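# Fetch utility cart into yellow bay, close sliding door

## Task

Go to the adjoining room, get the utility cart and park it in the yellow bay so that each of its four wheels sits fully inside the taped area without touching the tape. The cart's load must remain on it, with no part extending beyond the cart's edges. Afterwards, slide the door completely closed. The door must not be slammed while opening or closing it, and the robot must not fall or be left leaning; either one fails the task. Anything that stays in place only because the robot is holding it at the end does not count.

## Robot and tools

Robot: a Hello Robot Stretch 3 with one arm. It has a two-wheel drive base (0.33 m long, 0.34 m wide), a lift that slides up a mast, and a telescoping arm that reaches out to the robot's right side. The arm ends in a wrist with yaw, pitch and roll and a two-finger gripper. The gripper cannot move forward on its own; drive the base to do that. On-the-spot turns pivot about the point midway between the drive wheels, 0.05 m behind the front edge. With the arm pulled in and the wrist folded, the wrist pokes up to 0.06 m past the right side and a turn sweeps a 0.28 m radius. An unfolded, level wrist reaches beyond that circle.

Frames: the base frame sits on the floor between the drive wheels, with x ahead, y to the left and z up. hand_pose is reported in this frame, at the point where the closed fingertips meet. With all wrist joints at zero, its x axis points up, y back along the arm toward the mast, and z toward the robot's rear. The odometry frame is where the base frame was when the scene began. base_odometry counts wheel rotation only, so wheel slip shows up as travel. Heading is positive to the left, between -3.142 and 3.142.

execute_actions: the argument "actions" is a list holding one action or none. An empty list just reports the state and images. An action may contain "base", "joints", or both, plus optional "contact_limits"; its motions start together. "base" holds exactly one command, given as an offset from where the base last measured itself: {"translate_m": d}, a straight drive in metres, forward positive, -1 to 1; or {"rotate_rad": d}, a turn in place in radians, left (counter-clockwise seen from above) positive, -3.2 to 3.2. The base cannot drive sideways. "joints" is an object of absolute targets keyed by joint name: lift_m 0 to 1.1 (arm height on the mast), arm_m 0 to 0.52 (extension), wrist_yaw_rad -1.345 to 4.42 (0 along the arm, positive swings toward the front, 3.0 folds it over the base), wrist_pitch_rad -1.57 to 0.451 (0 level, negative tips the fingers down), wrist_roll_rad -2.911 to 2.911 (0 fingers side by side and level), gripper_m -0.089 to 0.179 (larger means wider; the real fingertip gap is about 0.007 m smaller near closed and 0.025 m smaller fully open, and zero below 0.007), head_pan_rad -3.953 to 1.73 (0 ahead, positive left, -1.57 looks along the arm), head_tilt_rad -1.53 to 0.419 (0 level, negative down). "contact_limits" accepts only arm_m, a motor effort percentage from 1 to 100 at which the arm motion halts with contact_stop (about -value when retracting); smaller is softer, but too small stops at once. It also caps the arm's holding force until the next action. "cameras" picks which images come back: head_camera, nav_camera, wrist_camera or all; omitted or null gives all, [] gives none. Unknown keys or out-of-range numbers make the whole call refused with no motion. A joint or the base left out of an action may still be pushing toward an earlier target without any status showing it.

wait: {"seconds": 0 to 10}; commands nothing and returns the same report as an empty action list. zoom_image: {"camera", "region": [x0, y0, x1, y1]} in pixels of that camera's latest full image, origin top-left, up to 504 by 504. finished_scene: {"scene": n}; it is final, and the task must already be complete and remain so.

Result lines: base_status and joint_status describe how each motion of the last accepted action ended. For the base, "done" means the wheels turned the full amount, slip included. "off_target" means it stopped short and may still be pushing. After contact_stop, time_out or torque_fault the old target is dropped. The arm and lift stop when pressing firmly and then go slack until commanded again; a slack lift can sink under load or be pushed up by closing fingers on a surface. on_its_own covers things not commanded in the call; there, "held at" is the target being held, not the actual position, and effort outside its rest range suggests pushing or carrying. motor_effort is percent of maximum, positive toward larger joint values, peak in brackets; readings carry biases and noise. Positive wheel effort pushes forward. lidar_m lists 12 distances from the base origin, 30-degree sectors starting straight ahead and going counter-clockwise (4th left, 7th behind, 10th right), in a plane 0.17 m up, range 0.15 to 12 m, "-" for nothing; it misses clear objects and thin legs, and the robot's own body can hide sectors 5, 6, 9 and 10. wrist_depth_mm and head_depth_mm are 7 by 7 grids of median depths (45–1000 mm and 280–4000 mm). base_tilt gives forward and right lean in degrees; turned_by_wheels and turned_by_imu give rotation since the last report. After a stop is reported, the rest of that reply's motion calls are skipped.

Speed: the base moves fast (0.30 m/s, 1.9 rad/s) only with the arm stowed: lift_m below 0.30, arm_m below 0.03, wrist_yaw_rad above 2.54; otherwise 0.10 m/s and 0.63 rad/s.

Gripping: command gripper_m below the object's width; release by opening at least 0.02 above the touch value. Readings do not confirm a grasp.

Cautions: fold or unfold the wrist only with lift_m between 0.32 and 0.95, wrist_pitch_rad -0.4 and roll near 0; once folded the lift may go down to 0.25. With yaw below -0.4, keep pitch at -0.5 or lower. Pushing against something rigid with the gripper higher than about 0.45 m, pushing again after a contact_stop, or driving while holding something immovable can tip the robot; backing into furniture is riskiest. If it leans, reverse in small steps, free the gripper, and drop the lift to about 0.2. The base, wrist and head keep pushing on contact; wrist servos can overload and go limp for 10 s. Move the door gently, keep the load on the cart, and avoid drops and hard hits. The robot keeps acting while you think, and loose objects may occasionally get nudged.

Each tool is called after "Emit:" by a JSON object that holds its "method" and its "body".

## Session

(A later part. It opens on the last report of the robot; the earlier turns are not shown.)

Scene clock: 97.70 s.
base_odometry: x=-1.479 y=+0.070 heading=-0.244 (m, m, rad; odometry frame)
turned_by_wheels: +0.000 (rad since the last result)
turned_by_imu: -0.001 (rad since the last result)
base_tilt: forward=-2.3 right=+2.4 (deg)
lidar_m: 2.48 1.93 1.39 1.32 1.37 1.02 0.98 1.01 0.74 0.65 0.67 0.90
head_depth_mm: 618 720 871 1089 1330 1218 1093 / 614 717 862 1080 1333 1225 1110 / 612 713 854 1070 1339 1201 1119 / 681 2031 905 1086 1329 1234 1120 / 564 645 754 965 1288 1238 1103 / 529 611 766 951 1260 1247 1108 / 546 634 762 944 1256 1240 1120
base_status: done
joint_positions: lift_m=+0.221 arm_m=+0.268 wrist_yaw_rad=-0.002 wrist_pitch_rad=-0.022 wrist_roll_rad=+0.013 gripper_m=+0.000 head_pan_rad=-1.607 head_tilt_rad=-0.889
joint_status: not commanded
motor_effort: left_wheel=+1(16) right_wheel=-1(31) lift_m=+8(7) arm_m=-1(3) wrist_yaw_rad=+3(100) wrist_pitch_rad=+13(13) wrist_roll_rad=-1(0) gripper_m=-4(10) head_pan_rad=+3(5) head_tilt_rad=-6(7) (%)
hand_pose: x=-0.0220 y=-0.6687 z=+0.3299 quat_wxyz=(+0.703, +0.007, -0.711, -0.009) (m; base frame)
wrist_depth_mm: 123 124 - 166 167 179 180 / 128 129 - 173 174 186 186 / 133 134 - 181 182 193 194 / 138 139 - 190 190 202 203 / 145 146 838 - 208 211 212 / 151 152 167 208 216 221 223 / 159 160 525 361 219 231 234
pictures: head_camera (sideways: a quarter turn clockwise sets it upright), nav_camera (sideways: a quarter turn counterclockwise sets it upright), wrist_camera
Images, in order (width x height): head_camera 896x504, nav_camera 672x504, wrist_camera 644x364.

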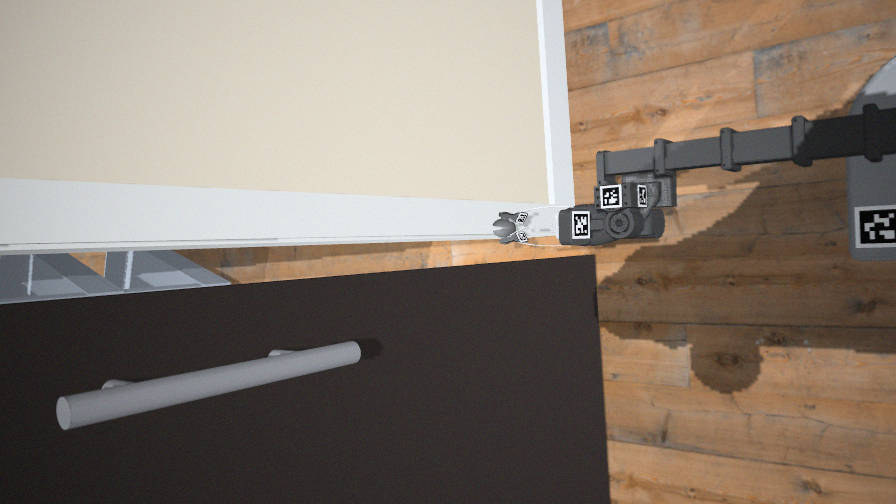

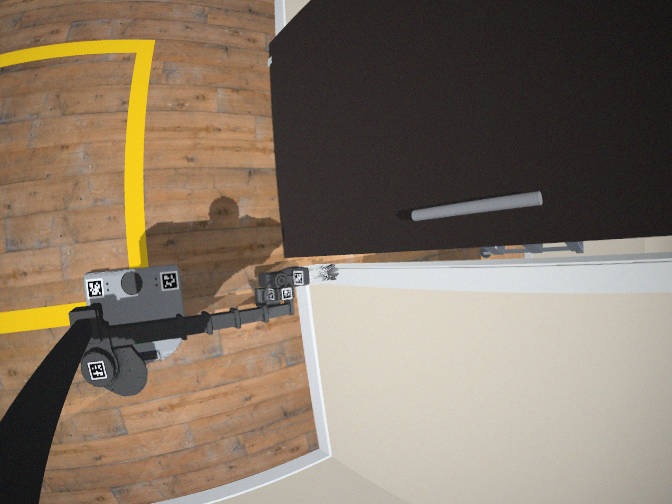

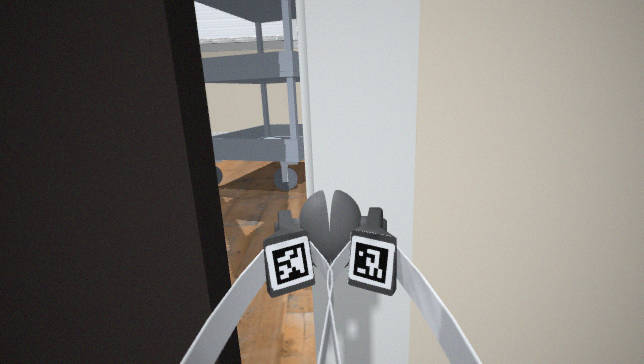

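Emit:
{"method": "execute_actions", "body": {"actions": [{"base":{"translate_m":0.05}}]}}

Scene clock: 101.67 s.
base_odometry: x=-1.430 y=+0.058 heading=-0.245 (m, m, rad; odometry frame)
turned_by_wheels: -0.001 (rad since the last result)
turned_by_imu: -0.001 (rad since the last result)
base_tilt: forward=-2.4 right=+2.4 (deg)
lidar_m: 2.47 1.93 1.39 1.32 1.36 1.08 1.03 1.02 0.73 0.65 0.67 0.90
head_depth_mm: 617 721 868 1086 1333 1217 1095 / 613 718 863 1079 1334 1222 1113 / 611 716 863 1064 1336 1208 1127 / 589 680 826 1046 1293 1228 1125 / 541 614 748 962 1277 1241 1108 / 539 638 762 954 1266 1237 1110 / 547 635 761 948 1251 1245 1111
base_status: done
joint_positions: lift_m=+0.221 arm_m=+0.268 wrist_yaw_rad=-0.029 wrist_pitch_rad=-0.022 wrist_roll_rad=+0.013 gripper_m=+0.000 head_pan_rad=-1.607 head_tilt_rad=-0.889
joint_status: not commanded
on_its_own: wrist_yaw_rad is at rest, and its effort (+38) is outside its rest range (-12 to +12)
motor_effort: left_wheel=-5(8) right_wheel=+10(15) lift_m=+8(8) arm_m=-1(1) wrist_yaw_rad=+38(52) wrist_pitch_rad=+13(13) wrist_roll_rad=+0(0) gripper_m=-6(7) head_pan_rad=+4(4) head_tilt_rad=-7(6) (%)
hand_pose: x=-0.0289 y=-0.6686 z=+0.3299 quat_wxyz=(+0.702, -0.002, -0.711, -0.018) (m; base frame)
wrist_depth_mm: 120 121 123 - 167 178 183 / 124 125 127 - 173 187 191 / 129 131 133 - 181 195 199 / 134 136 138 - 189 203 208 / 141 142 144 - 196 214 218 / 146 148 150 651 208 224 228 / 154 155 158 523 218 235 240
pictures: head_camera (sideways: a quarter turn clockwise sets it upright), nav_camera (sideways: a quarter turn counterclockwise sets it upright), wrist_camera
Images, in order (width x height): head_camera 896x504, nav_camera 672x504, wrist_camera 644x364.

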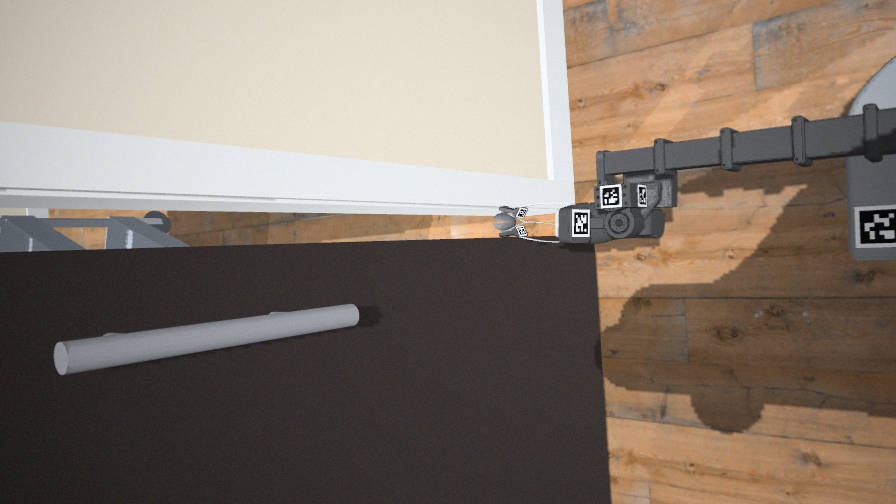

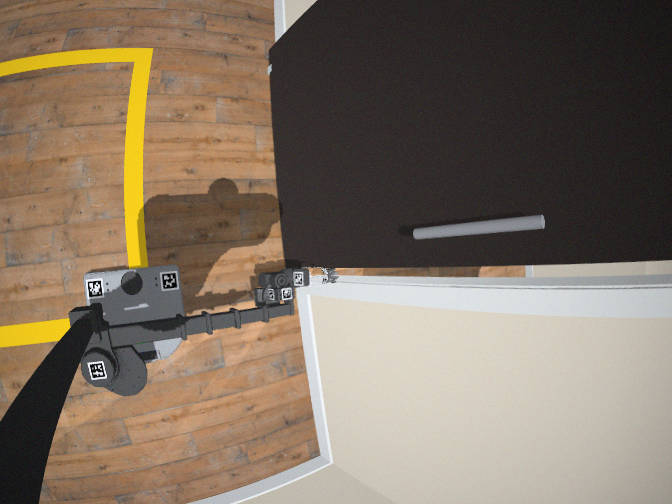

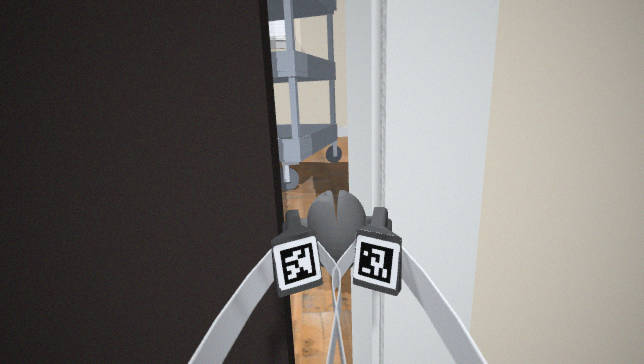

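Emit:
{"method": "execute_actions", "body": {"actions": [{"base":{"translate_m":0.15}}]}}

Scene clock: 107.67 s.
base_odometry: x=-1.285 y=+0.021 heading=-0.245 (m, m, rad; odometry frame)
turned_by_wheels: +0.000 (rad since the last result)
turned_by_imu: +0.000 (rad since the last result)
base_tilt: forward=-2.4 right=+2.4 (deg)
lidar_m: 2.45 1.94 1.39 1.33 1.37 1.24 1.18 1.02 0.73 0.64 0.66 0.88
head_depth_mm: 628 709 863 1080 1326 1211 1093 / 2917 2200 952 1109 1334 1221 1115 / 2272 2233 1884 1603 1419 1206 1124 / 1656 1879 1809 1035 1325 1230 1118 / 547 613 740 955 1268 1235 1105 / 524 635 761 946 1247 1242 1108 / 541 631 753 937 1237 1252 1115
base_status: done
joint_positions: lift_m=+0.221 arm_m=+0.268 wrist_yaw_rad=-0.048 wrist_pitch_rad=-0.021 wrist_roll_rad=+0.013 gripper_m=+0.000 head_pan_rad=-1.607 head_tilt_rad=-0.889
joint_status: not commanded
on_its_own: wrist_yaw_rad is held at -0.046, not at your +0.000, by its stall guard, which is not easing now
motor_effort: left_wheel=+1(15) right_wheel=-1(31) lift_m=+7(7) arm_m=-1(2) wrist_yaw_rad=+3(100) wrist_pitch_rad=+13(13) wrist_roll_rad=-1(0) gripper_m=-3(11) head_pan_rad=+5(4) head_tilt_rad=-6(6) (%)
hand_pose: x=-0.0337 y=-0.6685 z=+0.3299 quat_wxyz=(+0.702, -0.009, -0.711, -0.025) (m; base frame)
wrist_depth_mm: 115 117 - - - 298 202 / 120 121 150 - - 296 205 / 124 126 143 - - 300 207 / 130 131 137 - - 305 208 / 135 137 141 - 928 309 217 / 141 143 145 656 653 314 219 / 147 149 156 548 534 319 228
pictures: head_camera (sideways: a quarter turn clockwise sets it upright), nav_camera (sideways: a quarter turn counterclockwise sets it upright), wrist_camera
Images, in order (width x height): head_camera 896x504, nav_camera 672x504, wrist_camera 644x364.

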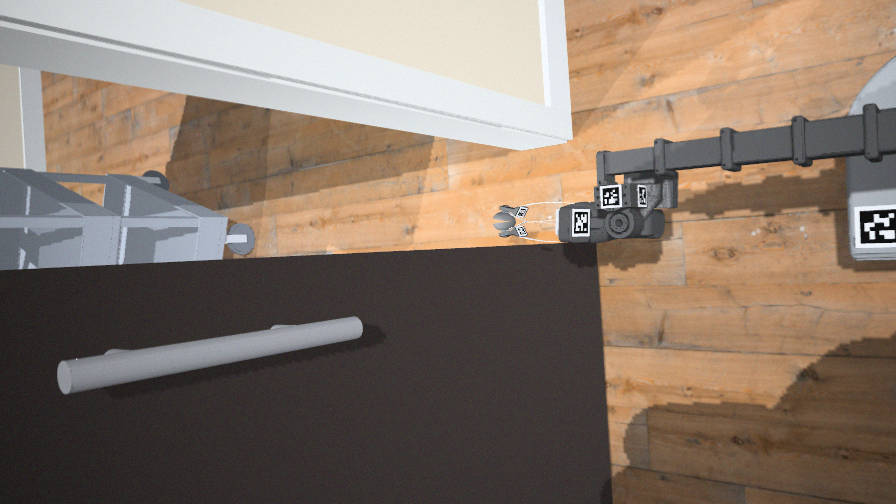

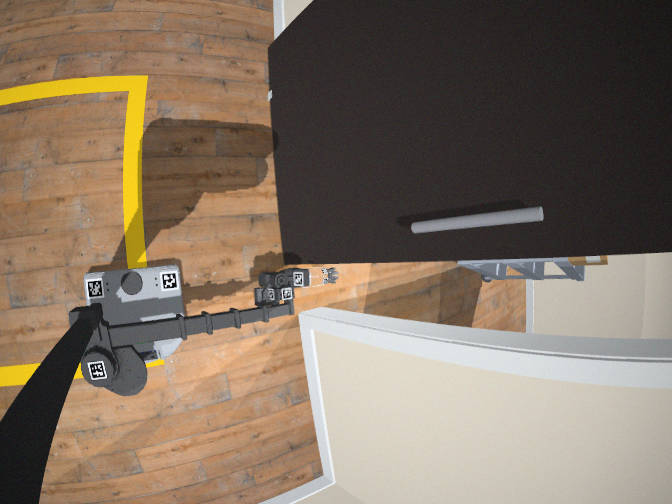

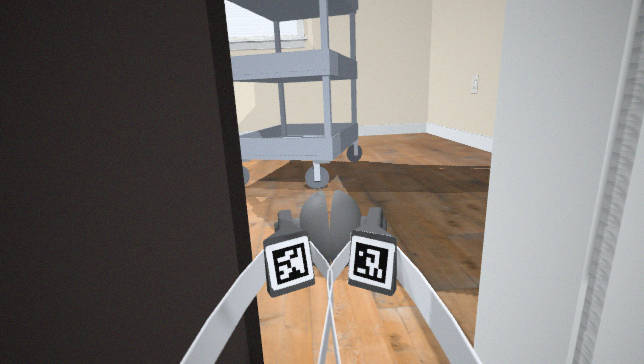

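Emit:
{"method": "execute_actions", "body": {"actions": [{"base":{"translate_m":-0.04},"joints":{"wrist_yaw_rad":0.0}}], "cameras": []}}

Emit:
{"method": "execute_actions", "body": {"actions": [{"joints":{"arm_m":0.44},"contact_limits":{"arm_m":15}}]}}

Scene clock: 113.00 s.
base_odometry: x=-1.324 y=+0.031 heading=-0.245 (m, m, rad; odometry frame)
turned_by_wheels: +0.000 (rad since the last result)
turned_by_imu: +0.001 (rad since the last result)
base_tilt: forward=-2.4 right=+2.4 (deg)
lidar_m: 2.46 1.94 1.39 1.33 1.37 1.20 1.14 1.02 0.72 0.64 0.66 0.89
head_depth_mm: 602 718 862 1081 1326 1220 1097 / 725 753 866 1055 1324 1221 1110 / 2730 2218 1890 1558 1410 1206 1126 / 1866 2096 1882 1573 1342 1230 1122 / 573 656 767 955 1266 1242 1107 / 534 609 737 942 1254 1237 1109 / 544 631 757 937 1234 1249 1114
base_status: done
joint_positions: lift_m=+0.221 arm_m=+0.268 wrist_yaw_rad=-0.002 wrist_pitch_rad=-0.021 wrist_roll_rad=+0.013 gripper_m=+0.000 head_pan_rad=-1.607 head_tilt_rad=-0.889
joint_status: all done
motor_effort: left_wheel=+1(2) right_wheel=-1(5) lift_m=+8(7) arm_m=-1(1) wrist_yaw_rad=+3(3) wrist_pitch_rad=+13(13) wrist_roll_rad=+0(0) gripper_m=-3(4) head_pan_rad=+5(3) head_tilt_rad=-6(6) (%)
hand_pose: x=-0.0220 y=-0.6687 z=+0.3299 quat_wxyz=(+0.703, +0.007, -0.711, -0.009) (m; base frame)
wrist_depth_mm: 119 125 - - - 256 176 / 124 126 - - - 259 180 / 129 131 - - - 263 182 / 134 136 - - - 266 188 / 140 141 978 - 916 269 195 / 147 148 633 646 651 273 205 / 154 155 534 543 535 275 213
pictures: none
No camera images: the call's "cameras" was empty. Leave "cameras" out to get every camera's image.

Scene clock: 115.50 s.
base_odometry: x=-1.324 y=+0.031 heading=-0.245 (m, m, rad; odometry frame)
turned_by_wheels: +0.000 (rad since the last result)
turned_by_imu: +0.000 (rad since the last result)
base_tilt: forward=-2.4 right=+2.4 (deg)
lidar_m: 2.46 1.94 1.39 1.33 1.37 1.19 1.14 1.02 0.72 0.64 0.66 0.89
head_depth_mm: 601 717 862 1091 1333 1216 1095 / 723 756 866 1054 1343 1238 1107 / 2735 2230 1864 1598 1345 1224 1116 / 1886 2090 1892 1602 1345 1232 1117 / 572 654 767 954 1268 1236 1107 / 534 608 740 947 1252 1246 1110 / 543 632 755 936 1232 1242 1123
base_status: not commanded
joint_positions: lift_m=+0.221 arm_m=+0.440 wrist_yaw_rad=-0.001 wrist_pitch_rad=-0.021 wrist_roll_rad=+0.013 gripper_m=+0.000 head_pan_rad=-1.607 head_tilt_rad=-0.889
joint_status: all done
motor_effort: left_wheel=+1(1) right_wheel=-2(1) lift_m=+8(8) arm_m=+3(5) wrist_yaw_rad=+1(3) wrist_pitch_rad=+13(13) wrist_roll_rad=+0(0) gripper_m=-3(3) head_pan_rad=+4(4) head_tilt_rad=-6(6) (%)
contact_limits: arm_m 15 (drawing in: default 24, maximum 40; extending or still: default 35, maximum 56)
hand_pose: x=-0.0217 y=-0.8404 z=+0.3300 quat_wxyz=(+0.703, +0.007, -0.711, -0.008) (m; base frame)
wrist_depth_mm: - - - - - - - / - - - - - - - / - - - - - - - / - - - - - - - / - - 985 - 929 885 870 / 735 717 714 655 650 662 621 / 571 566 554 548 531 531 481
pictures: head_camera (sideways: a quarter turn clockwise sets it upright), nav_camera (sideways: a quarter turn counterclockwise sets it upright), wrist_camera
Images, in order (width x height): head_camera 896x504, nav_camera 672x504, wrist_camera 644x364.

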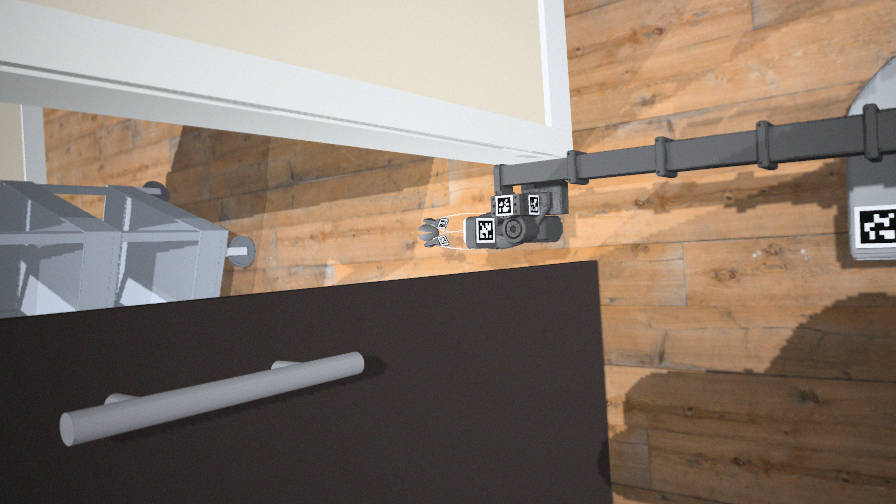

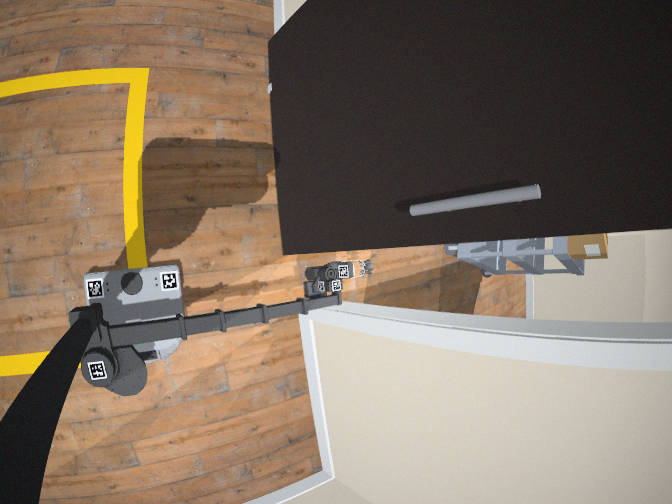

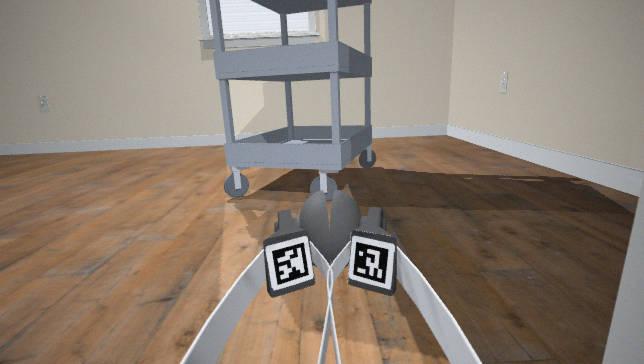

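Emit:
{"method": "execute_actions", "body": {"actions": [{"base":{"translate_m":0.4}}]}}

Scene clock: 122.73 s.
base_odometry: x=-0.936 y=-0.066 heading=-0.245 (m, m, rad; odometry frame)
turned_by_wheels: +0.000 (rad since the last result)
turned_by_imu: -0.016 (rad since the last result)
base_tilt: forward=-2.4 right=+2.4 (deg)
lidar_m: 2.23 2.00 1.42 1.35 1.38 1.62 1.54 1.01 0.90 0.62 0.64 0.85
head_depth_mm: 2853 2263 1839 1590 1371 1216 1093 / 1915 2107 1865 1589 1375 1228 1114 / 1929 2083 1889 1592 1367 1228 1118 / 1813 2036 1801 1011 1304 1233 1118 / 534 608 724 926 1226 1240 1109 / 510 601 737 914 1204 1238 1110 / 526 612 728 905 1193 1248 1113
base_status: done
joint_positions: lift_m=+0.221 arm_m=+0.440 wrist_yaw_rad=-0.002 wrist_pitch_rad=-0.021 wrist_roll_rad=+0.013 gripper_m=+0.000 head_pan_rad=-1.607 head_tilt_rad=-0.889
joint_status: not commanded
motor_effort: left_wheel=+0(16) right_wheel=-1(35) lift_m=+7(8) arm_m=+4(4) wrist_yaw_rad=+2(33) wrist_pitch_rad=+13(13) wrist_roll_rad=+0(0) gripper_m=-3(3) head_pan_rad=+3(4) head_tilt_rad=-6(6) (%)
hand_pose: x=-0.0220 y=-0.8404 z=+0.3300 quat_wxyz=(+0.703, +0.007, -0.711, -0.008) (m; base frame)
wrist_depth_mm: - - - - - - - / - - - - - - - / - - - - - - - / - - - - - - - / - - - - 928 905 870 / 736 723 702 655 655 668 647 / 581 564 547 545 539 525 522
pictures: head_camera (sideways: a quarter turn clockwise sets it upright), nav_camera (sideways: a quarter turn counterclockwise sets it upright), wrist_camera
Images, in order (width x height): head_camera 896x504, nav_camera 672x504, wrist_camera 644x364.

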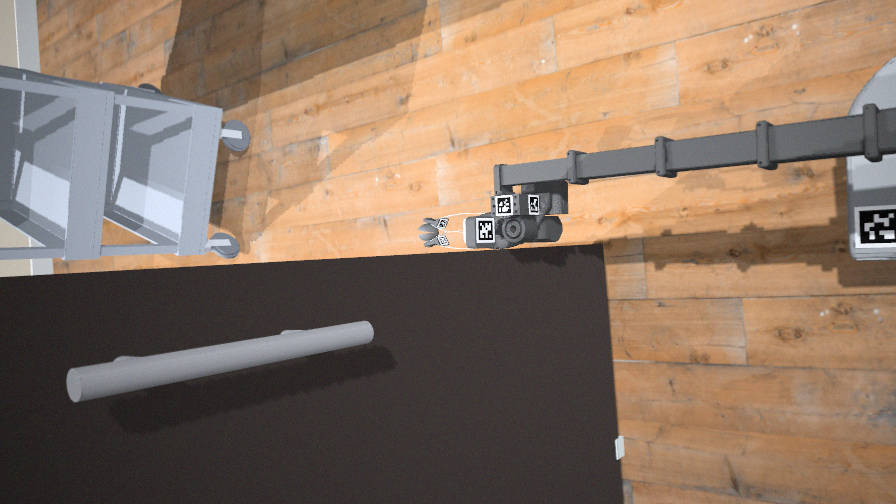

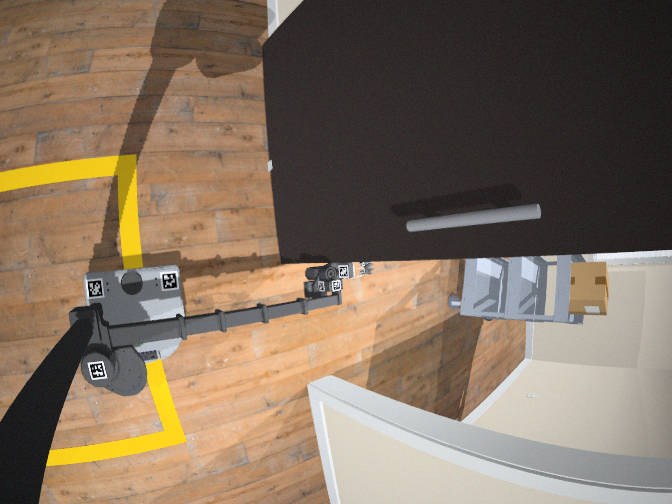

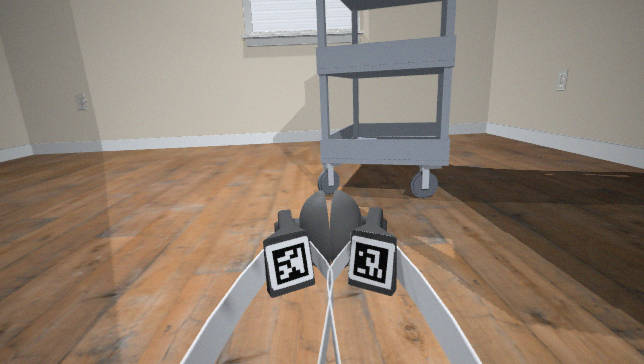

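Emit:
{"method": "execute_actions", "body": {"actions": [{"base":{"translate_m":0.3}}]}}

Scene clock: 128.60 s.
base_odometry: x=-0.645 y=-0.139 heading=-0.245 (m, m, rad; odometry frame)
turned_by_wheels: +0.000 (rad since the last result)
turned_by_imu: -0.003 (rad since the last result)
base_tilt: forward=-2.3 right=+2.4 (deg)
lidar_m: 1.94 1.98 1.43 1.36 1.39 1.85 1.84 1.11 1.92 0.61 0.63 0.83
head_depth_mm: 1901 2065 1858 1573 1367 1216 1095 / 1925 2130 1870 1596 1385 1234 1112 / 2918 2219 1854 1599 1362 1232 1118 / 2796 2167 1780 950 1279 1235 1122 / 522 593 699 903 1196 1237 1112 / 504 588 719 894 1176 1242 1109 / 512 595 714 882 1165 1257 1113
base_status: done
joint_positions: lift_m=+0.221 arm_m=+0.440 wrist_yaw_rad=-0.002 wrist_pitch_rad=-0.021 wrist_roll_rad=+0.013 gripper_m=+0.000 head_pan_rad=-1.607 head_tilt_rad=-0.889
joint_status: not commanded
motor_effort: left_wheel=-1(14) right_wheel=+3(34) lift_m=+8(8) arm_m=+3(4) wrist_yaw_rad=+3(30) wrist_pitch_rad=+13(13) wrist_roll_rad=+0(0) gripper_m=-3(4) head_pan_rad=+4(5) head_tilt_rad=-6(6) (%)
hand_pose: x=-0.0220 y=-0.8404 z=+0.3300 quat_wxyz=(+0.703, +0.007, -0.711, -0.008) (m; base frame)
wrist_depth_mm: - - - - - - - / - - - - - - - / - - - - - - - / - - - - - - - / - 995 983 - 927 881 871 / 744 729 707 654 646 662 648 / 572 565 552 549 537 531 516
pictures: head_camera (sideways: a quarter turn clockwise sets it upright), nav_camera (sideways: a quarter turn counterclockwise sets it upright), wrist_camera
Images, in order (width x height): head_camera 896x504, nav_camera 672x504, wrist_camera 644x364.

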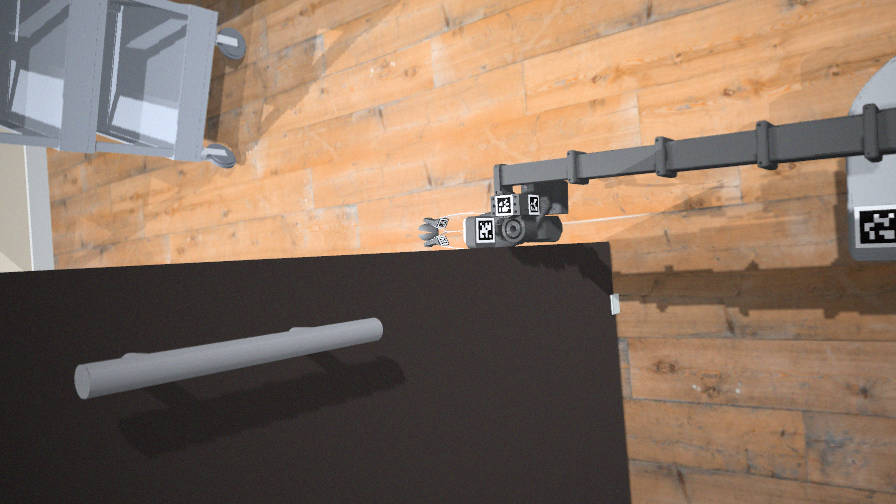

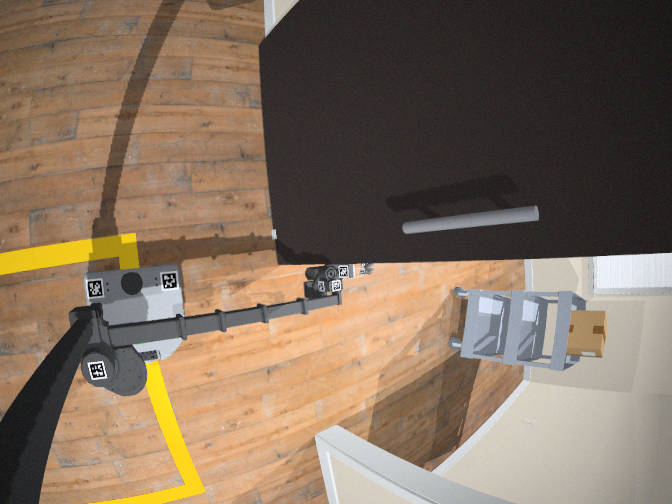

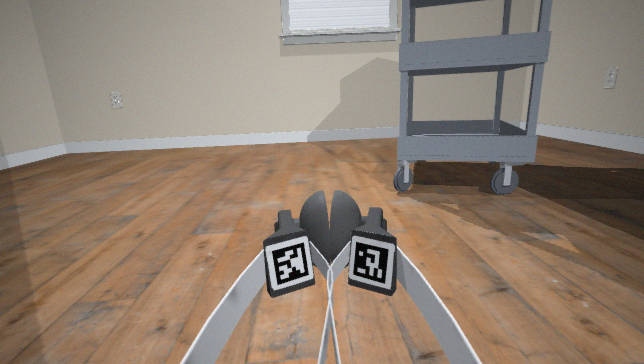

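Emit:
{"method": "execute_actions", "body": {"actions": [{"base":{"translate_m":-0.04},"joints":{"head_pan_rad":-1.95,"head_tilt_rad":-0.35}}]}}

Scene clock: 132.97 s.
base_odometry: x=-0.683 y=-0.130 heading=-0.245 (m, m, rad; odometry frame)
turned_by_wheels: +0.000 (rad since the last result)
turned_by_imu: +0.001 (rad since the last result)
base_tilt: forward=-2.3 right=+2.4 (deg)
lidar_m: 1.97 2.02 1.43 1.36 1.39 1.84 1.80 1.08 1.15 0.61 0.63 0.84
head_depth_mm: 2326 2440 2498 2667 2305 1737 1361 / 2717 2853 2973 2999 2336 1752 1409 / 3139 3335 3502 3389 2310 1752 1411 / 3113 3267 2154 2506 2148 1758 1412 / 2987 3182 1957 2398 2193 1769 1417 / 2886 3019 3202 3245 2244 1768 1453 / 2764 2937 3084 3251 2355 1781 745
base_status: done
joint_positions: lift_m=+0.221 arm_m=+0.440 wrist_yaw_rad=-0.002 wrist_pitch_rad=-0.021 wrist_roll_rad=+0.013 gripper_m=+0.000 head_pan_rad=-1.943 head_tilt_rad=-0.359
joint_status: all done
motor_effort: left_wheel=+1(3) right_wheel=+0(5) lift_m=+8(8) arm_m=+4(4) wrist_yaw_rad=+3(3) wrist_pitch_rad=+13(13) wrist_roll_rad=+0(0) gripper_m=-3(3) head_pan_rad=-4(32) head_tilt_rad=+6(43) (%)
hand_pose: x=-0.0219 y=-0.8404 z=+0.3300 quat_wxyz=(+0.703, +0.007, -0.711, -0.008) (m; base frame)
wrist_depth_mm: - - - - - - - / - - - - - - - / - - - - - - - / - - - - - - - / - - 985 - 937 883 877 / 744 717 715 651 647 664 646 / 574 564 553 547 528 525 519
pictures: head_camera (sideways: a quarter turn clockwise sets it upright), nav_camera (sideways: a quarter turn counterclockwise sets it upright), wrist_camera
Images, in order (width x height): head_camera 896x504, nav_camera 672x504, wrist_camera 644x364.

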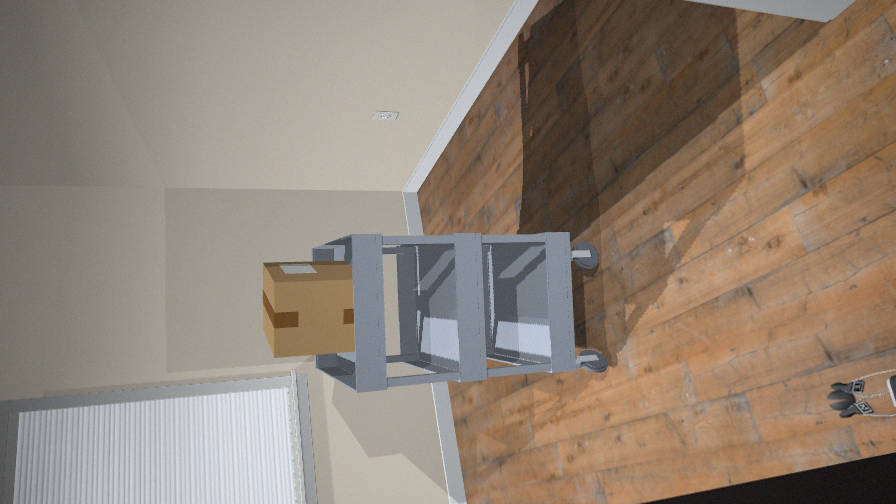

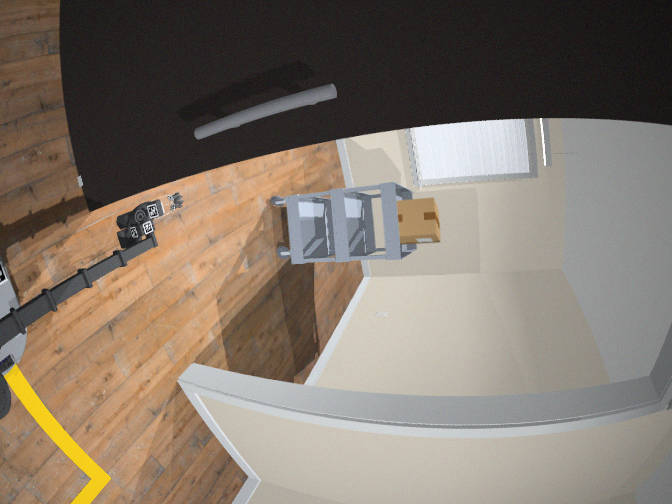

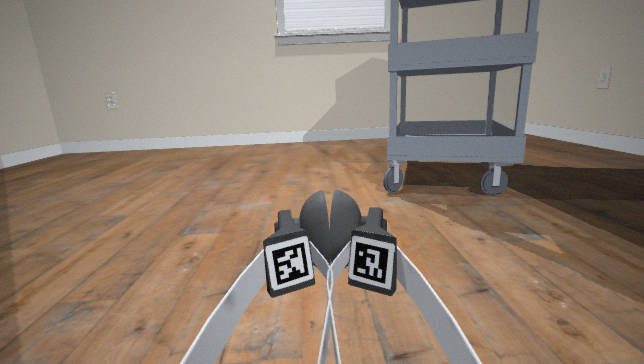

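Emit:
{"method": "zoom_image", "body": {"camera": "head_camera", "region": [240, 200, 640, 420]}}

Region (240, 200, 640, 420) of head_camera's 896x504 image, scaled by 1.260, with more detail than that image has; it fills the top 277 rows of this view, and the rest is white.

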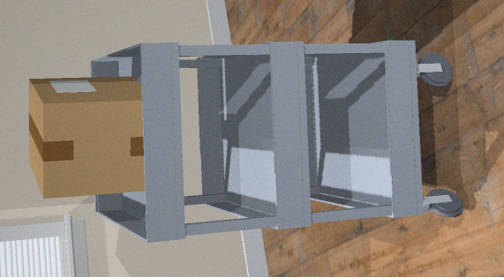

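Emit:
{"method": "execute_actions", "body": {"actions": [{"base":{"translate_m":-0.33},"joints":{"arm_m":0.03,"lift_m":0.36,"wrist_pitch_rad":-0.4,"head_pan_rad":1.7,"head_tilt_rad":-1.0}}]}}

Scene clock: 175.50 s.
base_odometry: x=-1.004 y=-0.050 heading=-0.245 (m, m, rad; odometry frame)
turned_by_wheels: +0.000 (rad since the last result)
turned_by_imu: +0.002 (rad since the last result)
base_tilt: forward=-2.4 right=+2.4 (deg)
lidar_m: 2.27 2.00 1.41 1.34 1.38 1.54 1.47 1.02 0.85 1.82 0.72 0.85
head_depth_mm: 1225 1437 1646 1475 1307 1181 1084 / 1231 1459 1657 1484 1321 1182 1085 / 1237 1472 1649 1481 1322 1193 1084 / 1252 1491 1670 1486 1331 1216 - / 1261 1499 1695 1494 1359 - - / 1277 1517 1718 - - 1242 - / 1259 - - - 1321 1233 1073
base_status: done
joint_positions: lift_m=+0.359 arm_m=+0.030 wrist_yaw_rad=-0.001 wrist_pitch_rad=-0.414 wrist_roll_rad=+0.013 gripper_m=+0.000 head_pan_rad=+1.693 head_tilt_rad=-0.987
joint_status: all done
motor_effort: left_wheel=+1(2) right_wheel=-1(4) lift_m=+33(36) arm_m=-3(2) wrist_yaw_rad=+1(2) wrist_pitch_rad=+9(13) wrist_roll_rad=+0(0) gripper_m=-2(3) head_pan_rad=+5(51) head_tilt_rad=-7(48) (%)
hand_pose: x=-0.0217 y=-0.4001 z=+0.3727 quat_wxyz=(+0.688, +0.144, -0.696, -0.147) (m; base frame)
wrist_depth_mm: - - - - - - - / - - - - - - 549 / - - - - 980 956 556 / 616 853 815 810 786 774 567 / 490 692 688 - 654 641 614 / 546 588 587 560 551 551 537 / 520 515 500 497 486 483 478
pictures: head_camera (sideways: a quarter turn clockwise sets it upright), nav_camera (sideways: a quarter turn counterclockwise sets it upright), wrist_camera
Images, in order (width x height): head_camera 896x504, nav_camera 672x504, wrist_camera 644x364.

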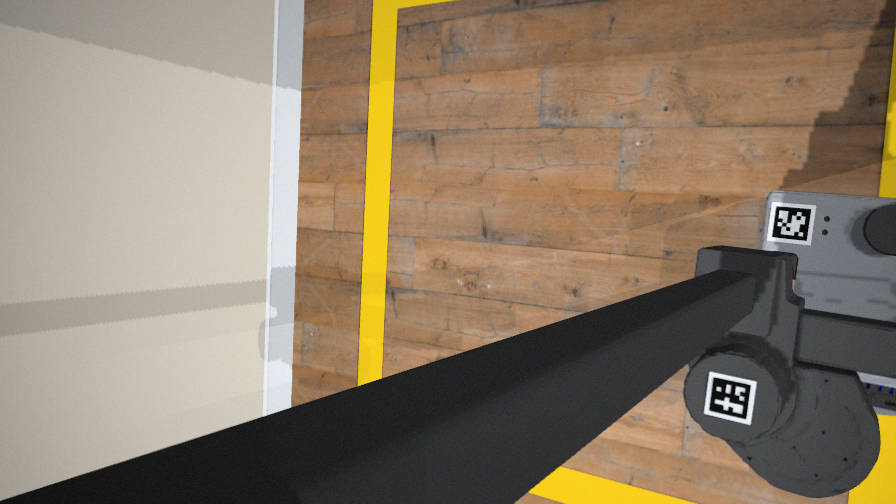

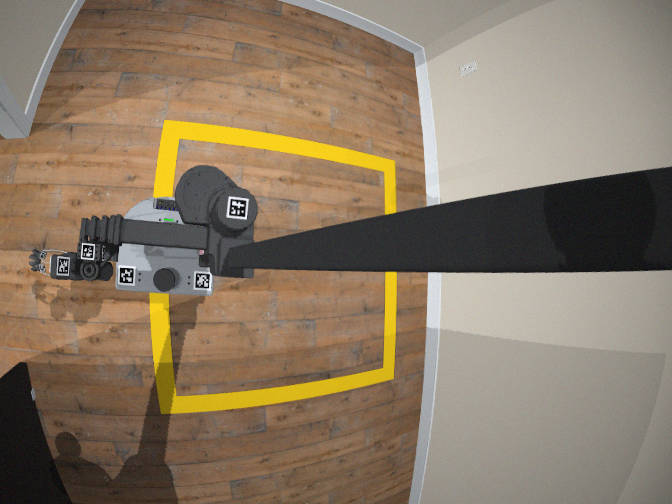

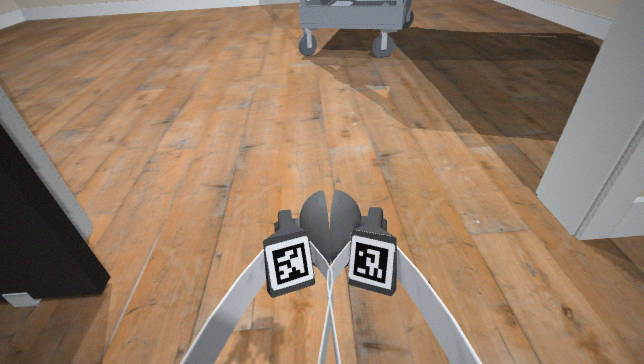

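Emit:
{"method": "execute_actions", "body": {"actions": [{"base":{"translate_m":0.08},"joints":{"wrist_yaw_rad":1.57,"head_pan_rad":0.0,"head_tilt_rad":-0.6}}], "cameras": []}}

Emit:
{"method": "execute_actions", "body": {"actions": [{"base":{"rotate_rad":-1.571},"joints":{"gripper_m":0.17}}]}}

Scene clock: 185.00 s.
base_odometry: x=-0.926 y=-0.069 heading=-0.245 (m, m, rad; odometry frame)
turned_by_wheels: +0.000 (rad since the last result)
turned_by_imu: +0.000 (rad since the last result)
base_tilt: forward=-2.3 right=+2.4 (deg)
lidar_m: 2.22 2.01 1.42 1.35 1.38 1.63 1.55 1.01 0.90 1.84 0.68 0.85
head_depth_mm: 1801 1917 1952 1972 1647 1408 1198 / 1850 2055 2298 2140 1698 1406 1199 / 1849 2052 2293 2166 1713 1413 1199 / 1854 2057 2305 2157 1709 1411 1209 / 1851 2049 2302 2181 1727 1416 1207 / 1827 2048 2281 2191 1730 1430 1212 / 1835 2030 2273 2211 1725 1435 1215
base_status: done
joint_positions: lift_m=+0.359 arm_m=+0.030 wrist_yaw_rad=+1.568 wrist_pitch_rad=-0.414 wrist_roll_rad=+0.013 gripper_m=+0.000 head_pan_rad=+0.007 head_tilt_rad=-0.605
joint_status: all done
motor_effort: left_wheel=+0(4) right_wheel=-1(3) lift_m=+33(33) arm_m=-3(4) wrist_yaw_rad=+4(5) wrist_pitch_rad=+9(9) wrist_roll_rad=+0(0) gripper_m=-3(2) head_pan_rad=-4(51) head_tilt_rad=+3(36) (%)
hand_pose: x=+0.2035 y=-0.1760 z=+0.3727 quat_wxyz=(+0.591, +0.594, -0.391, +0.382) (m; base frame)
wrist_depth_mm: - - - - - 732 500 / - - - - - 742 512 / - - - - 988 765 517 / 862 851 811 806 800 724 522 / 709 695 680 - 658 645 537 / 601 590 580 552 546 555 513 / 522 516 504 498 495 485 476
pictures: none
No camera images: the call's "cameras" was empty. Leave "cameras" out to get every camera's image.

Scene clock: 188.43 s.
base_odometry: x=-0.926 y=-0.069 heading=-1.816 (m, m, rad; odometry frame)
turned_by_wheels: -1.571 (rad since the last result)
turned_by_imu: -1.576 (rad since the last result)
base_tilt: forward=-2.3 right=+2.4 (deg)
lidar_m: 1.84 0.68 0.85 2.22 2.00 1.41 1.35 1.38 1.63 1.55 1.01 0.90
head_depth_mm: 2814 3062 2774 2151 1695 1401 1193 / 2754 1749 2205 2068 1705 1401 1199 / 2825 1968 2234 2083 1709 1405 1204 / 2820 3176 2946 2163 1709 1410 1203 / 2853 3136 2974 2186 1723 1415 1216 / 2807 3139 2989 2214 1741 1393 1163 / 2831 3147 3025 2188 849 966 1155
base_status: done
joint_positions: lift_m=+0.359 arm_m=+0.030 wrist_yaw_rad=+1.568 wrist_pitch_rad=-0.414 wrist_roll_rad=+0.013 gripper_m=+0.170 head_pan_rad=+0.007 head_tilt_rad=-0.605
joint_status: all done
motor_effort: left_wheel=+2(4) right_wheel=-2(5) lift_m=+33(33) arm_m=-3(2) wrist_yaw_rad=+2(3) wrist_pitch_rad=+9(9) wrist_roll_rad=+0(0) gripper_m=+1(98) head_pan_rad=-4(4) head_tilt_rad=+3(3) (%)
hand_pose: x=+0.2035 y=-0.1760 z=+0.3727 quat_wxyz=(+0.590, +0.594, -0.391, +0.382) (m; base frame)
wrist_depth_mm: - - - - - 702 588 / 717 - - - - 704 653 / 614 - - - 969 724 722 / 664 839 836 803 780 765 750 / 705 716 682 671 660 644 630 / 621 573 579 573 559 546 547 / 516 511 507 499 491 483 475
pictures: head_camera (sideways: a quarter turn clockwise sets it upright), nav_camera (sideways: a quarter turn counterclockwise sets it upright), wrist_camera
Images, in order (width x height): head_camera 896x504, nav_camera 672x504, wrist_camera 644x364.

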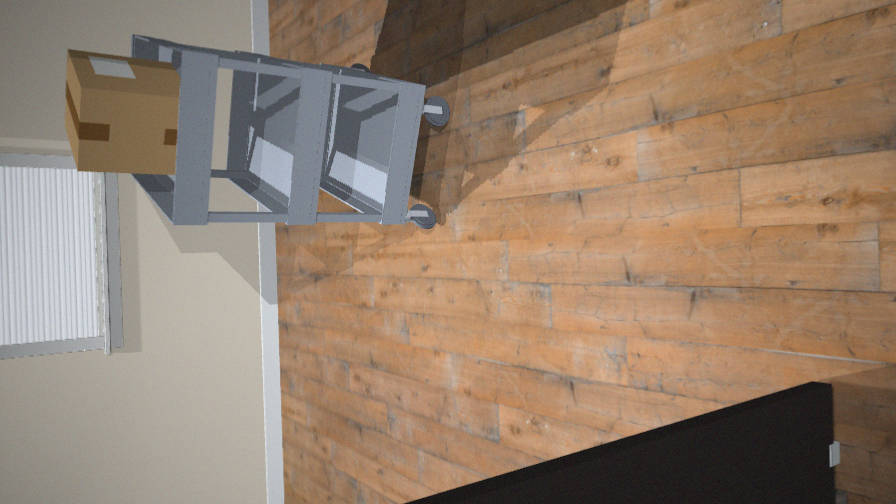

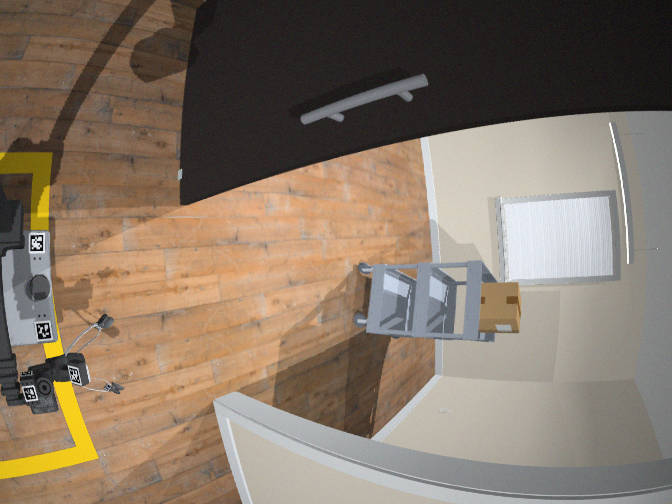

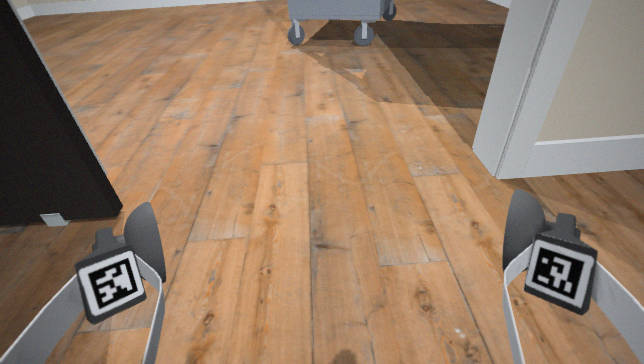

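Emit:
{"method": "execute_actions", "body": {"actions": [{"base":{"translate_m":1.0},"joints":{"wrist_pitch_rad":0.0,"wrist_roll_rad":1.57,"lift_m":0.38,"arm_m":0.05,"head_tilt_rad":-0.75}}]}}

Scene clock: 204.03 s.
base_odometry: x=-1.168 y=-1.039 heading=-1.816 (m, m, rad; odometry frame)
turned_by_wheels: +0.000 (rad since the last result)
turned_by_imu: -0.001 (rad since the last result)
base_tilt: forward=-2.4 right=+2.4 (deg)
lidar_m: 0.88 2.50 2.38 0.94 0.50 0.46 2.35 2.24 0.59 0.62 1.55 0.88
head_depth_mm: 850 922 906 1188 1371 1287 1156 / 1319 979 1313 1229 1417 1302 1139 / 2070 1195 1037 1244 1435 1308 1138 / 2063 2342 2327 1843 1530 1318 1145 / 2043 2319 2323 1844 1544 1314 1147 / 2053 2330 2346 1849 1541 1322 1155 / 2055 2333 2370 1873 1549 1315 1154
base_status: done
joint_positions: lift_m=+0.379 arm_m=+0.050 wrist_yaw_rad=+1.568 wrist_pitch_rad=-0.021 wrist_roll_rad=+1.569 gripper_m=+0.170 head_pan_rad=+0.007 head_tilt_rad=-0.741
joint_status: all done
motor_effort: left_wheel=+2(5) right_wheel=-3(3) lift_m=+33(35) arm_m=+4(4) wrist_yaw_rad=+2(3) wrist_pitch_rad=+13(15) wrist_roll_rad=+0(1) gripper_m=+0(0) head_pan_rad=-6(6) head_tilt_rad=-5(24) (%)
hand_pose: x=+0.2343 y=-0.1953 z=+0.4881 quat_wxyz=(+0.009, +0.706, -0.708, -0.007) (m; base frame)
wrist_depth_mm: - - - 693 893 716 575 / - 838 - - - 746 569 / - 895 - - - 804 572 / - - 940 - - 867 579 / - - - - - - 555 / - - - - - 958 534 / - - - - - 892 619
pictures: head_camera (sideways: a quarter turn clockwise sets it upright), nav_camera (sideways: a quarter turn counterclockwise sets it upright), wrist_camera
Images, in order (width x height): head_camera 896x504, nav_camera 672x504, wrist_camera 644x364.

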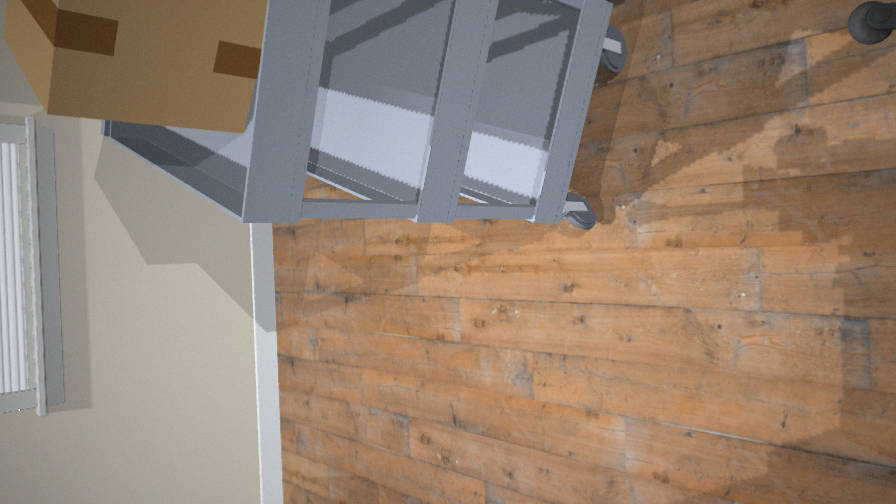

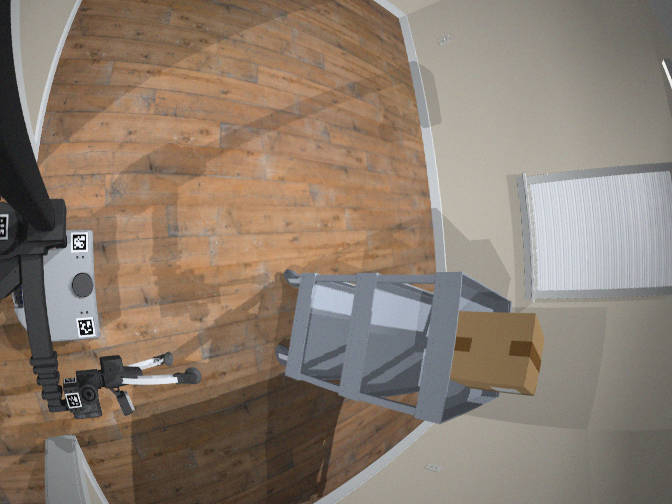

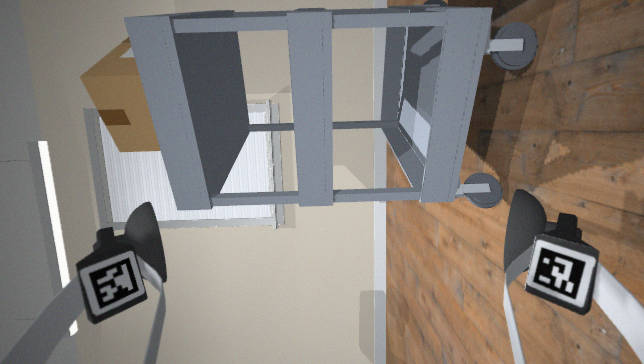

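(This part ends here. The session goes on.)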